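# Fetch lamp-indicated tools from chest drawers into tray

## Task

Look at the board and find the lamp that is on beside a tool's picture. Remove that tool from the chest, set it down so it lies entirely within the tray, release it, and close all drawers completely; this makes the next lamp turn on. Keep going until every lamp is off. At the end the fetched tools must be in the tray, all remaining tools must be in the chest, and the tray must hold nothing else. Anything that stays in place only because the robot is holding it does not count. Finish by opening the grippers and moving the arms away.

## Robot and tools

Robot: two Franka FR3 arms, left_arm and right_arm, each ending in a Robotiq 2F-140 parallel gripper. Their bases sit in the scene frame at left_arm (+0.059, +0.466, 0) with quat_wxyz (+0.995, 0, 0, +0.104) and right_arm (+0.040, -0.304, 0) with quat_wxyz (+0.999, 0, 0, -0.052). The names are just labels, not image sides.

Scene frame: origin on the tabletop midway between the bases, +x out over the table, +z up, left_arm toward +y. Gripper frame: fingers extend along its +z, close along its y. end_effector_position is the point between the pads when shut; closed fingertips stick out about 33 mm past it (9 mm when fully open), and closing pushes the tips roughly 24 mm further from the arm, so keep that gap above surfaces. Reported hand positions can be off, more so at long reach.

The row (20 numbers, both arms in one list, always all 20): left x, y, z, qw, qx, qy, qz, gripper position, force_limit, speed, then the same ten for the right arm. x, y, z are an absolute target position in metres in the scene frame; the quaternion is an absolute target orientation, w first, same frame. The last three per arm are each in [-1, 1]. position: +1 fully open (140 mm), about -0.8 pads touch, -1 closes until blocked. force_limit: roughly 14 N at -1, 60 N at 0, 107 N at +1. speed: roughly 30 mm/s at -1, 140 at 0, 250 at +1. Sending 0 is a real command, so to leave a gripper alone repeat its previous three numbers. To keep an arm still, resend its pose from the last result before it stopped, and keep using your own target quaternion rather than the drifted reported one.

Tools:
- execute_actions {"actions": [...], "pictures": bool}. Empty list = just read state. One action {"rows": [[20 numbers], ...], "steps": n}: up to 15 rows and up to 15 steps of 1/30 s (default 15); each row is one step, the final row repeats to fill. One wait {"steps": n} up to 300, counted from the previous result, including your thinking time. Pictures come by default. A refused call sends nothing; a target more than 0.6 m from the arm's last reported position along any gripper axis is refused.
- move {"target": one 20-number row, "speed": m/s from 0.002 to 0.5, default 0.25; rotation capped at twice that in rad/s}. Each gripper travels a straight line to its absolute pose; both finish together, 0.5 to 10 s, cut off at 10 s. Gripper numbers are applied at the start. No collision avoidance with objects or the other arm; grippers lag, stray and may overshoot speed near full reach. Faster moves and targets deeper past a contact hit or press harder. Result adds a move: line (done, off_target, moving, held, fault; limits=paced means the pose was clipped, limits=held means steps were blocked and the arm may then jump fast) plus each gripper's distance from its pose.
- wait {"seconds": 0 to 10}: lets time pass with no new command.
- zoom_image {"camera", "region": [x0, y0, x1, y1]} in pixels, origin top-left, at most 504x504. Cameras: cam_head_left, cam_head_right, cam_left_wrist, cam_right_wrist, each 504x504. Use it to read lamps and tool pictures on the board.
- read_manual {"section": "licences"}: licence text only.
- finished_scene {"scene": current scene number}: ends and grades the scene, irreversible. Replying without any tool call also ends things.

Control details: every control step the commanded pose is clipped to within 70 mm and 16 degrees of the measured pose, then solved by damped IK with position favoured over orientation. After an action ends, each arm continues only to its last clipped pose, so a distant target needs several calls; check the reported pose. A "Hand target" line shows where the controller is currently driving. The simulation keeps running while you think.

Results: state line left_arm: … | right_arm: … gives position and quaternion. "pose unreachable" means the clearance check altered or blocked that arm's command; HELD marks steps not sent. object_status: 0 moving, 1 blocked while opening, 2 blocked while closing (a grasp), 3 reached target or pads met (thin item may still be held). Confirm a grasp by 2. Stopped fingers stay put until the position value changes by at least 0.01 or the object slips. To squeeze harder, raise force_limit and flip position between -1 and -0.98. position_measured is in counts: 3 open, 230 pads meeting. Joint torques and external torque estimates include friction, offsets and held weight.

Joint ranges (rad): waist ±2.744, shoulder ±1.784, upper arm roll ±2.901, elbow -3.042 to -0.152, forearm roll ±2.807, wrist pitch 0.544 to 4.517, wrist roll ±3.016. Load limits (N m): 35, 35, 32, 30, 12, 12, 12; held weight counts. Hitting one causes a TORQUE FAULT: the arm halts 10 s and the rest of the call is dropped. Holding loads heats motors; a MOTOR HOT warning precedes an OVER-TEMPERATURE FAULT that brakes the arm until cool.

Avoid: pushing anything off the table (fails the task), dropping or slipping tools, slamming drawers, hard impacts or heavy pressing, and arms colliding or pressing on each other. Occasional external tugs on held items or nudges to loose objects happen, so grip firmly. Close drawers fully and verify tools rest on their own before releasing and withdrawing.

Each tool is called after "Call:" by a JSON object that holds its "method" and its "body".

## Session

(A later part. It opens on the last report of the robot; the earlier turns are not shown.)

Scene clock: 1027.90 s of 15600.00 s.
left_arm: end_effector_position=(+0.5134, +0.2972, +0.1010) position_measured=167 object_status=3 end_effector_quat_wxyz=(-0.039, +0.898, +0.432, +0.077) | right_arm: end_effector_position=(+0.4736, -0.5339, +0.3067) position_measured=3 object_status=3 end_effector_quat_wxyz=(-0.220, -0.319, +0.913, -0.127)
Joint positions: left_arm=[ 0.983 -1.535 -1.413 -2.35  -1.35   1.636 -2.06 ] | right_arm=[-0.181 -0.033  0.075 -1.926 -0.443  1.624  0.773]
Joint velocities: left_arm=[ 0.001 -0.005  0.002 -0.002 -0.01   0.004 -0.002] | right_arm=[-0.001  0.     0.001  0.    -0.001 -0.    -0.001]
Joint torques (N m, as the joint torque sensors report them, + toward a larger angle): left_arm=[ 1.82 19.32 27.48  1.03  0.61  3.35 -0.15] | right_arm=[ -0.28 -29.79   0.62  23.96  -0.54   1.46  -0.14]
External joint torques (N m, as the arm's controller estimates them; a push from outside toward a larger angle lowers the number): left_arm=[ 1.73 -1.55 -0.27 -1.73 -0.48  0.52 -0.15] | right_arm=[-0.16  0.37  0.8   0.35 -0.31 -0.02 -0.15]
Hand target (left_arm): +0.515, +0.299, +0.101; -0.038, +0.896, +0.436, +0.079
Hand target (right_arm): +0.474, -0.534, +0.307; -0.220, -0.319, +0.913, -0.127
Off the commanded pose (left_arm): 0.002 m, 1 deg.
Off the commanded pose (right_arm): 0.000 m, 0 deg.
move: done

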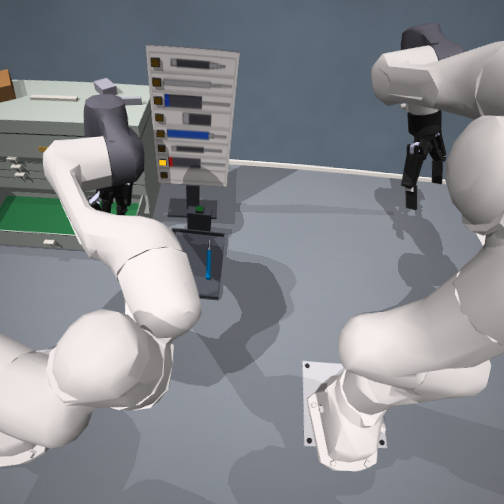

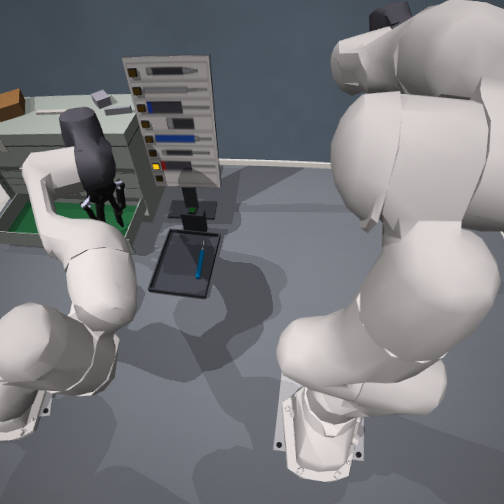

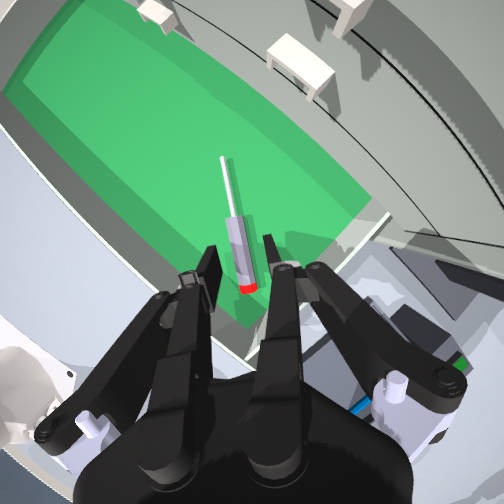

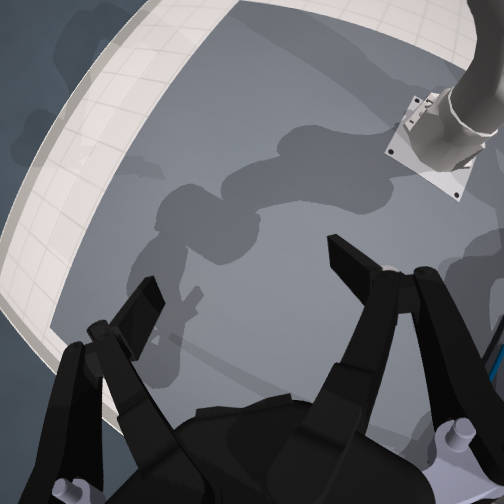

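Call:
{"method": "move", "body": {"target": [0.514,0.300,0.081,-0.038,0.895,0.436,0.078,-0.4,0,0,0.4736,-0.5339,0.3067,-0.220,-0.319,0.913,-0.127,1,0,0], "speed": 0.03}}

Call:
{"method": "move", "body": {"target": [0.514,0.300,0.081,-0.038,0.895,0.436,0.078,-1,0,-0.6,0.4736,-0.5339,0.3067,-0.220,-0.319,0.913,-0.127,1,0,0]}}

Call:
{"method": "move", "body": {"target": [0.50,0.29,0.16,-0.038,0.895,0.436,0.078,-1,0,-0.6,0.4736,-0.5339,0.3067,-0.220,-0.319,0.913,-0.127,1,0,0], "speed": 0.1}}

Scene clock: 1038.70 s of 15600.00 s.
left_arm: end_effector_position=(+0.5138, +0.2999, +0.0817) position_measured=179 object_status=3 end_effector_quat_wxyz=(-0.039, +0.896, +0.435, +0.077) | right_arm: end_effector_position=(+0.4736, -0.5339, +0.3067) position_measured=3 object_status=3 end_effector_quat_wxyz=(-0.220, -0.319, +0.913, -0.127)
Joint positions: left_arm=[ 0.984 -1.55  -1.455 -2.361 -1.391  1.655 -2.06 ] | right_arm=[-0.181 -0.033  0.075 -1.926 -0.443  1.624  0.773]
Joint velocities: left_arm=[ 0.001 -0.004 -0.001  0.    -0.012  0.006  0.   ] | right_arm=[-0.001 -0.     0.001  0.    -0.     0.001  0.002]
Joint torques (N m, as the joint torque sensors report them, + toward a larger angle): left_arm=[-0.91 20.06 27.6   0.48  0.58  3.39 -0.12] | right_arm=[ -0.55 -29.57   0.92  23.71  -0.47   1.51  -0.11]
External joint torques (N m, as the arm's controller estimates them; a push from outside toward a larger angle lowers the number): left_arm=[-0.94 -0.66 -0.13 -1.51 -0.49  0.56 -0.12] | right_arm=[-0.56  0.57  0.98  0.13 -0.24  0.02 -0.12]
Hand target (left_arm): +0.514, +0.300, +0.081; -0.038, +0.896, +0.436, +0.078
Hand target (right_arm): +0.474, -0.534, +0.307; -0.220, -0.319, +0.913, -0.127
Off the commanded pose (left_arm): 0.001 m, 0 deg.
Off the commanded pose (right_arm): 0.000 m, 0 deg.
After step 90, 6.87 s passed at rest.
move: done

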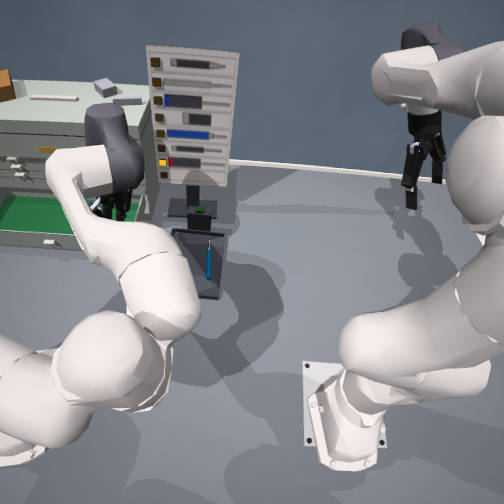

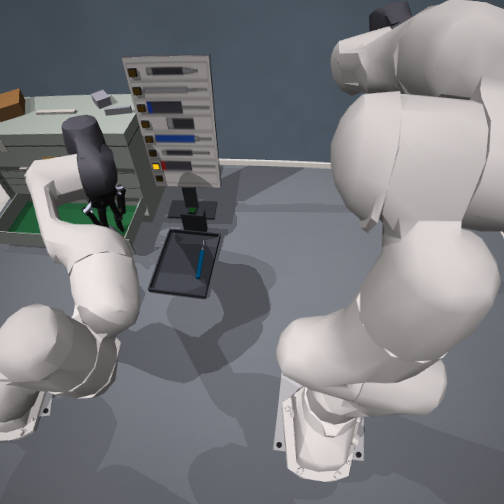

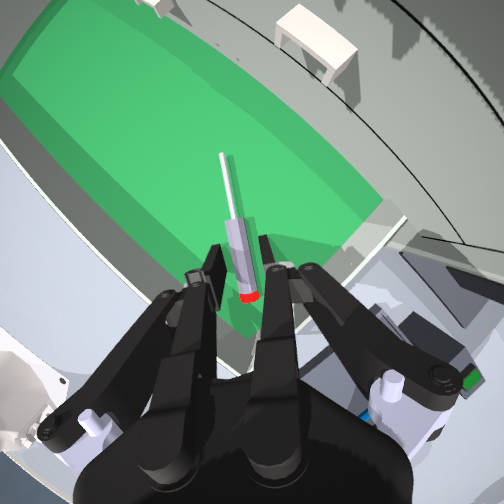

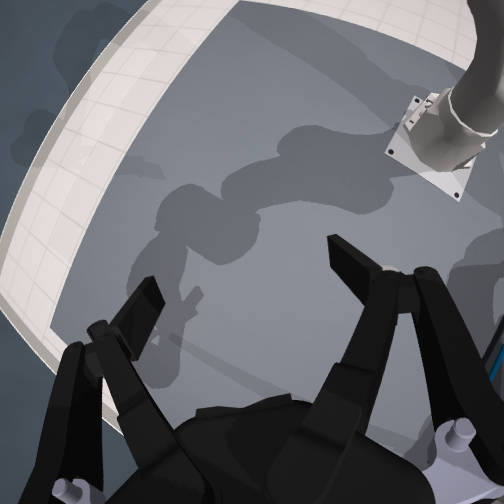

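Scene clock: 1039.40 s of 15600.00 s.
left_arm: end_effector_position=(+0.5140, +0.3000, +0.0817) position_measured=211 object_status=2 end_effector_quat_wxyz=(-0.038, +0.896, +0.436, +0.077) | right_arm: end_effector_position=(+0.4736, -0.5339, +0.3067) position_measured=3 object_status=3 end_effector_quat_wxyz=(-0.220, -0.319, +0.913, -0.127)
Joint positions: left_arm=[ 0.984 -1.551 -1.455 -2.362 -1.393  1.655 -2.06 ] | right_arm=[-0.181 -0.033  0.075 -1.926 -0.443  1.624  0.773]
Joint velocities: left_arm=[ 0.001 -0.002  0.     0.001 -0.002 -0.     0.   ] | right_arm=[-0.001  0.001 -0.    -0.001 -0.001 -0.001  0.   ]
Joint torques (N m, as the joint torque sensors report them, + toward a larger angle): left_arm=[-1.34 19.73 27.45  0.26  0.56  3.25 -0.12] | right_arm=[  0.   -29.79   0.96  23.97  -0.52   1.46  -0.15]
External joint torques (N m, as the arm's controller estimates them; a push from outside toward a larger angle lowers the number): left_arm=[-1.35 -0.97 -0.27 -1.72 -0.52  0.42 -0.12] | right_arm=[ 0.02  0.26  1.06  0.41 -0.29 -0.02 -0.16]
Hand target (left_arm): +0.514, +0.300, +0.081; -0.038, +0.896, +0.436, +0.078
Hand target (right_arm): +0.474, -0.534, +0.307; -0.220, -0.319, +0.913, -0.127
Off the commanded pose (left_arm): 0.001 m, 0 deg.
Off the commanded pose (right_arm): 0.000 m, 0 deg.
move: done

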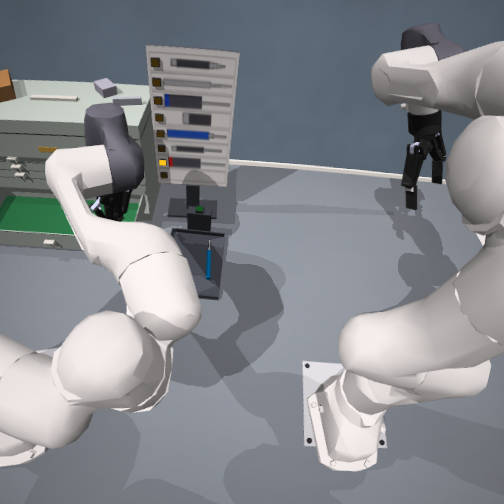

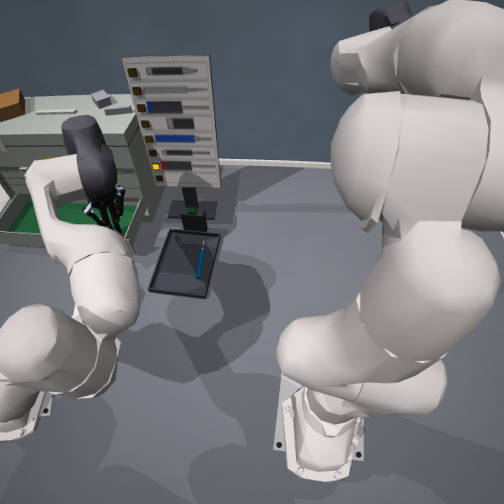

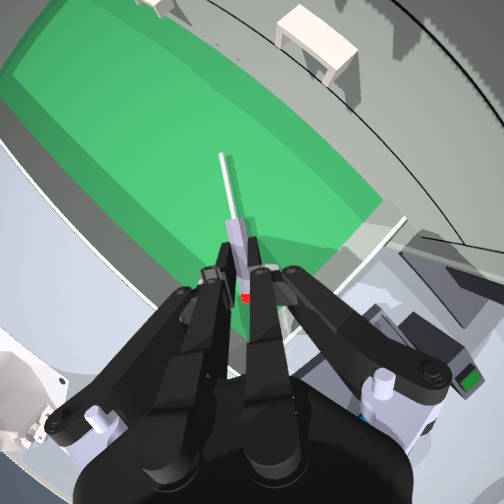

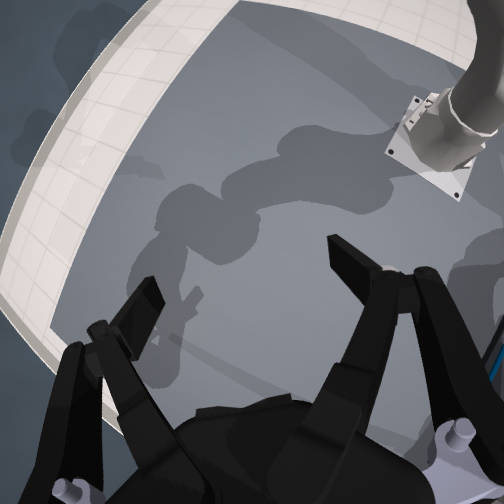

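Scene clock: 1040.67 s of 15600.00 s.
left_arm: end_effector_position=(+0.4998, +0.2914, +0.1583) position_measured=211 object_status=2 end_effector_quat_wxyz=(-0.037, +0.896, +0.435, +0.078) | right_arm: end_effector_position=(+0.4736, -0.5339, +0.3067) position_measured=3 object_status=3 end_effector_quat_wxyz=(-0.220, -0.319, +0.913, -0.127)
Joint positions: left_arm=[ 0.957 -1.507 -1.281 -2.337 -1.237  1.561 -2.077] | right_arm=[-0.181 -0.033  0.075 -1.926 -0.443  1.624  0.773]
Joint velocities: left_arm=[ 0.001  0.     0.    -0.     0.005 -0.012 -0.008] | right_arm=[ 0.002  0.001  0.    -0.001 -0.002  0.001 -0.   ]
Joint torques (N m, as the joint torque sensors report them, + toward a larger angle): left_arm=[-1.78 21.37 28.98  5.87  1.63  2.59 -0.15] | right_arm=[  0.   -29.31   0.87  23.86  -0.47   1.44  -0.14]
External joint torques (N m, as the arm's controller estimates them; a push from outside toward a larger angle lowers the number): left_arm=[-1.86  0.7   2.01  0.85  0.54 -0.25 -0.15] | right_arm=[-0.02  0.82  0.93  0.29 -0.24 -0.05 -0.14]
Hand target (left_arm): +0.498, +0.290, +0.159; -0.038, +0.896, +0.436, +0.077
Hand target (right_arm): +0.474, -0.534, +0.307; -0.220, -0.319, +0.913, -0.127
Off the commanded pose (left_arm): 0.002 m, 0 deg.
Off the commanded pose (right_arm): 0.000 m, 0 deg.
move: done

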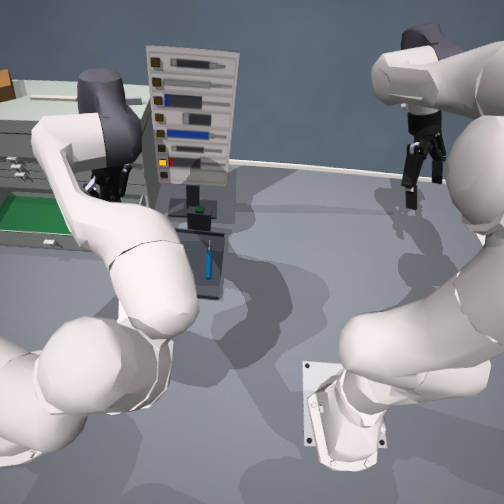

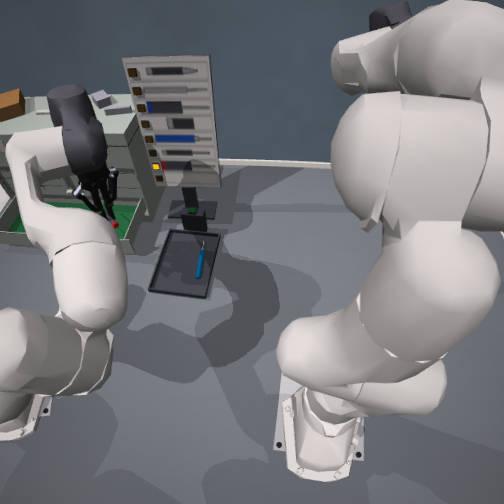

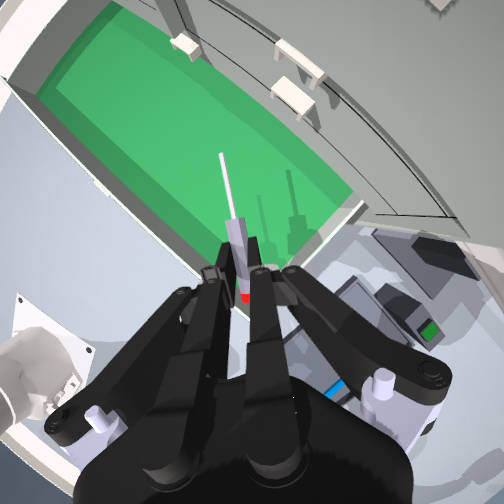

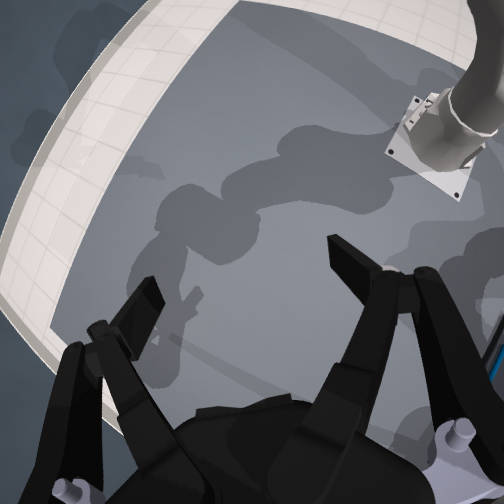

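Call:
{"method": "move", "body": {"target": [0.425,0.062,0.14,0,0.996,0,0.087,-1,0,-0.6,0.4736,-0.5339,0.3067,-0.220,-0.319,0.913,-0.127,1,0,0], "speed": 0.25}}

Call:
{"method": "move", "body": {"target": [0.425,0.062,0.056,0,0.996,0,0.087,-1,0,-0.6,0.4736,-0.5339,0.3067,-0.220,-0.319,0.913,-0.127,1,0,0], "speed": 0.1}}

Call:
{"method": "move", "body": {"target": [0.425,0.062,0.048,0,0.996,0,0.087,-1,0,-0.6,0.4736,-0.5339,0.3067,-0.220,-0.319,0.913,-0.127,1,0,0], "speed": 0.02}}

Scene clock: 1054.77 s of 15600.00 s.
left_arm: end_effector_position=(+0.4234, +0.0669, +0.1408) position_measured=211 object_status=2 end_effector_quat_wxyz=(-0.002, +0.997, +0.008, +0.082) | right_arm: end_effector_position=(+0.4736, -0.5339, +0.3067) position_measured=3 object_status=3 end_effector_quat_wxyz=(-0.220, -0.319, +0.913, -0.127)
Joint positions: left_arm=[ 0.633 -1.449 -1.366 -2.204 -1.333  1.643 -1.661] | right_arm=[-0.181 -0.033  0.075 -1.926 -0.443  1.624  0.773]
Joint velocities: left_arm=[-0.    -0.001  0.001  0.001 -0.001  0.001  0.033] | right_arm=[ 0.001  0.001  0.    -0.002  0.001 -0.    -0.002]
Joint torques (N m, as the joint torque sensors report them, + toward a larger angle): left_arm=[-0.22 24.52 29.12  5.33  0.53  3.35  0.16] | right_arm=[ -0.68 -29.56   0.85  23.66  -0.49   1.5   -0.11]
External joint torques (N m, as the arm's controller estimates them; a push from outside toward a larger angle lowers the number): left_arm=[-0.13  1.27  0.04  0.5  -0.38  0.47  0.16] | right_arm=[-0.74  0.42  0.86  0.19 -0.27  0.02 -0.12]
Hand target (left_arm): +0.423, +0.065, +0.141; -0.001, +0.997, +0.000, +0.083
Hand target (right_arm): +0.474, -0.534, +0.307; -0.220, -0.319, +0.913, -0.127
Off the commanded pose (left_arm): 0.005 m, 1 deg.
Off the commanded pose (right_arm): 0.000 m, 0 deg.
After step 90, 8.57 s passed at rest.
move: off_target (left_arm)

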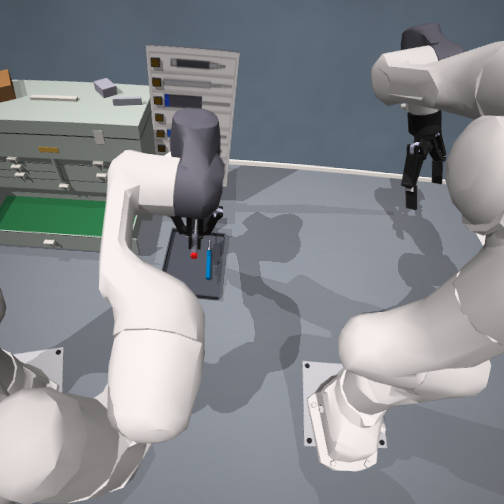

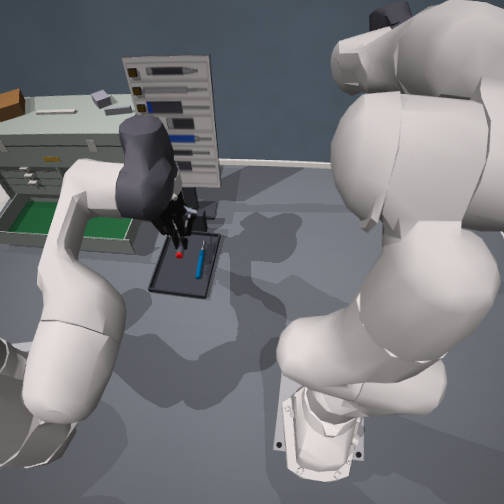

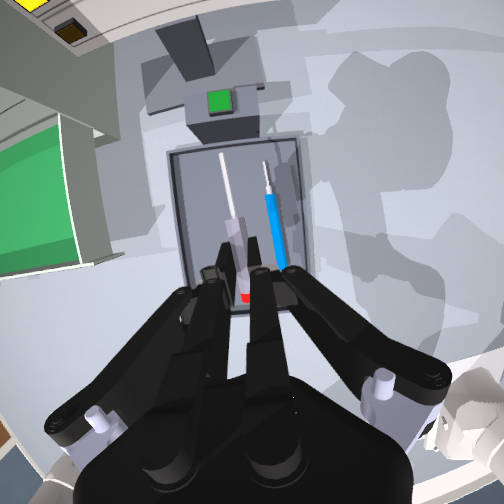

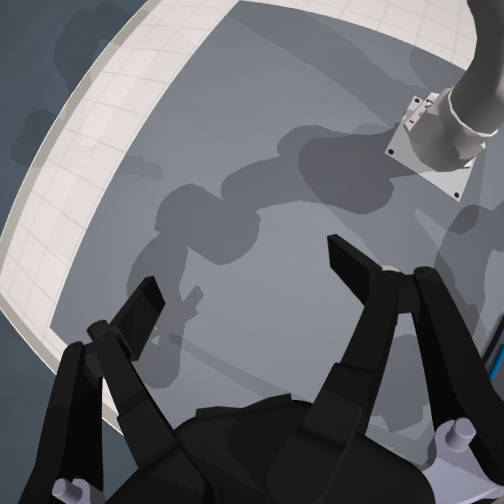

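Scene clock: 1056.07 s of 15600.00 s.
left_arm: end_effector_position=(+0.4259, +0.0621, +0.0571) position_measured=211 object_status=2 end_effector_quat_wxyz=(-0.001, +0.996, +0.003, +0.086) | right_arm: end_effector_position=(+0.4736, -0.5339, +0.3067) position_measured=3 object_status=3 end_effector_quat_wxyz=(-0.220, -0.319, +0.913, -0.127)
Joint positions: left_arm=[ 0.626 -1.526 -1.533 -2.236 -1.497  1.741 -1.649] | right_arm=[-0.181 -0.033  0.075 -1.926 -0.443  1.624  0.773]
Joint velocities: left_arm=[ 0.    -0.004 -0.    -0.001 -0.009  0.007  0.004] | right_arm=[-0.001 -0.001 -0.    -0.001 -0.    -0.002  0.   ]
Joint torques (N m, as the joint torque sensors report them, + toward a larger angle): left_arm=[-1.45 23.01 29.71 -0.25  0.52  3.33  0.21] | right_arm=[ -0.38 -29.89   0.75  23.77  -0.51   1.49  -0.13]
External joint torques (N m, as the arm's controller estimates them; a push from outside toward a larger angle lowers the number): left_arm=[-1.44 -0.44  0.13 -1.67 -0.39  0.44  0.2 ] | right_arm=[-0.25  0.4   0.95  0.13 -0.27  0.01 -0.14]
Hand target (left_arm): +0.426, +0.062, +0.057; -0.000, +0.996, -0.000, +0.088
Hand target (right_arm): +0.474, -0.534, +0.307; -0.220, -0.319, +0.913, -0.127
Off the commanded pose (left_arm): 0.001 m, 0 deg.
Off the commanded pose (right_arm): 0.000 m, 0 deg.
move: done

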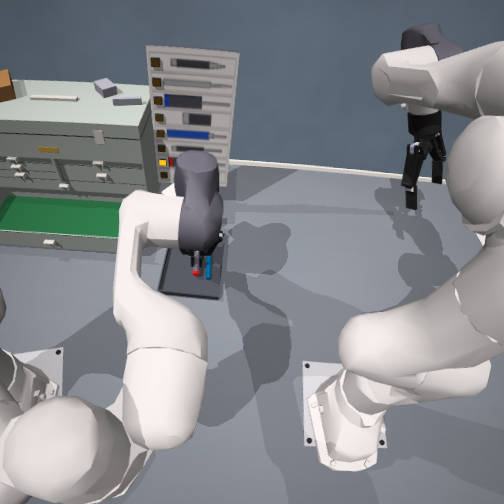

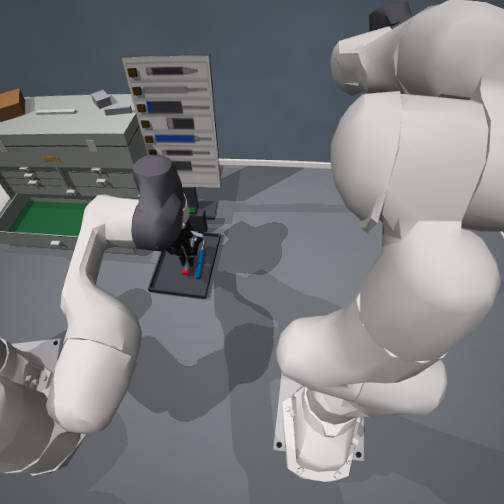

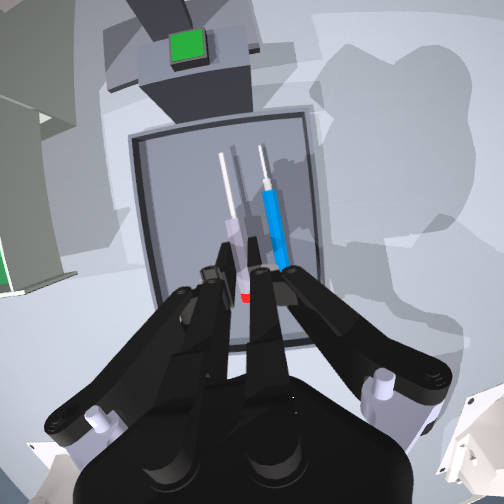

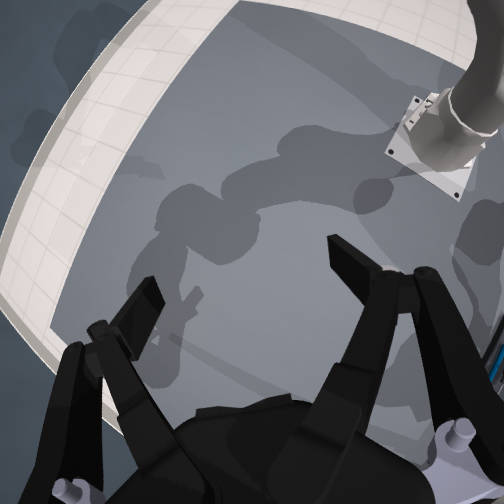

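Scene clock: 1056.77 s of 15600.00 s.
left_arm: end_effector_position=(+0.4251, +0.0624, +0.0486) position_measured=211 object_status=2 end_effector_quat_wxyz=(-0.001, +0.996, +0.003, +0.086) | right_arm: end_effector_position=(+0.4736, -0.5339, +0.3067) position_measured=3 object_status=3 end_effector_quat_wxyz=(-0.220, -0.319, +0.913, -0.127)
Joint positions: left_arm=[ 0.624 -1.532 -1.55  -2.239 -1.514  1.749 -1.647] | right_arm=[-0.181 -0.033  0.075 -1.926 -0.443  1.624  0.773]
Joint velocities: left_arm=[-0.001 -0.001 -0.001 -0.    -0.008  0.006  0.003] | right_arm=[ 0.     0.     0.     0.    -0.001  0.001 -0.   ]
Joint torques (N m, as the joint torque sensors report them, + toward a larger angle): left_arm=[-1.41 22.65 29.4  -0.01  0.39  3.41  0.26] | right_arm=[  0.02 -29.56   1.14  23.8   -0.48   1.47  -0.15]
External joint torques (N m, as the arm's controller estimates them; a push from outside toward a larger angle lowers the number): left_arm=[-1.29 -0.78 -0.15 -1.16 -0.52  0.52  0.26] | right_arm=[-0.08  0.64  1.11  0.15 -0.26 -0.04 -0.16]
Hand target (left_arm): +0.425, +0.062, +0.048; -0.000, +0.996, -0.000, +0.087
Hand target (right_arm): +0.474, -0.534, +0.307; -0.220, -0.319, +0.913, -0.127
Off the commanded pose (left_arm): 0.001 m, 0 deg.
Off the commanded pose (right_arm): 0.000 m, 0 deg.
move: done

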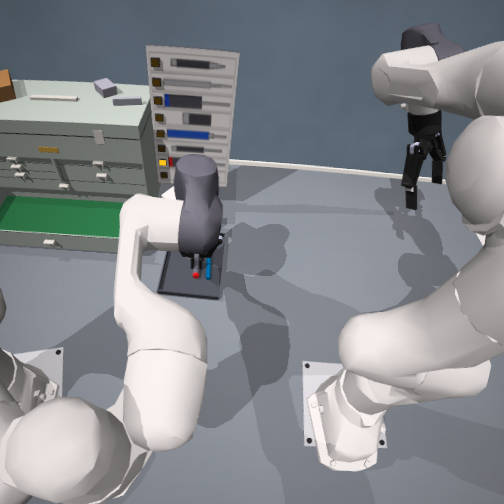

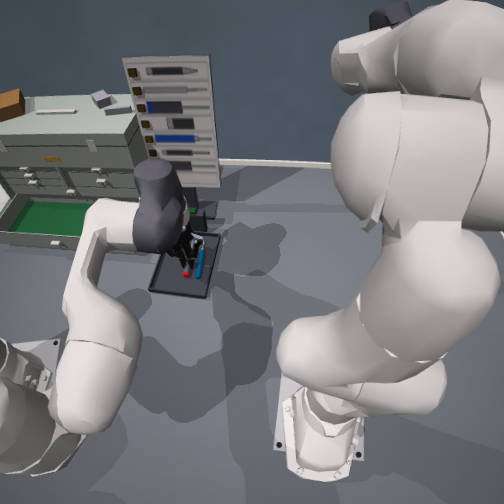

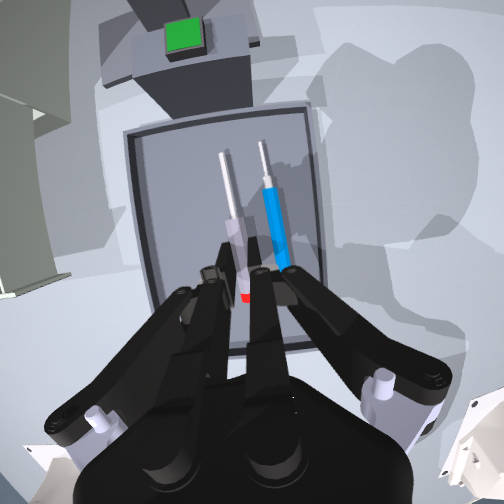

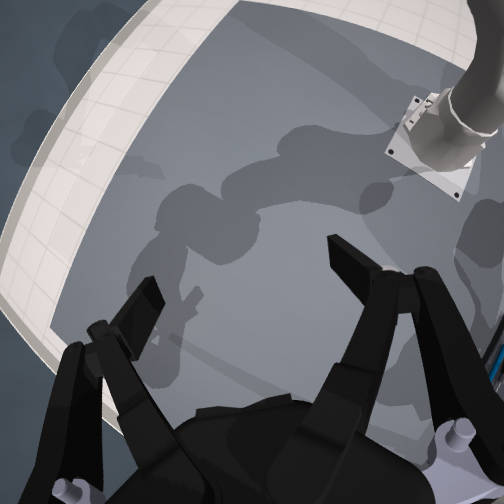

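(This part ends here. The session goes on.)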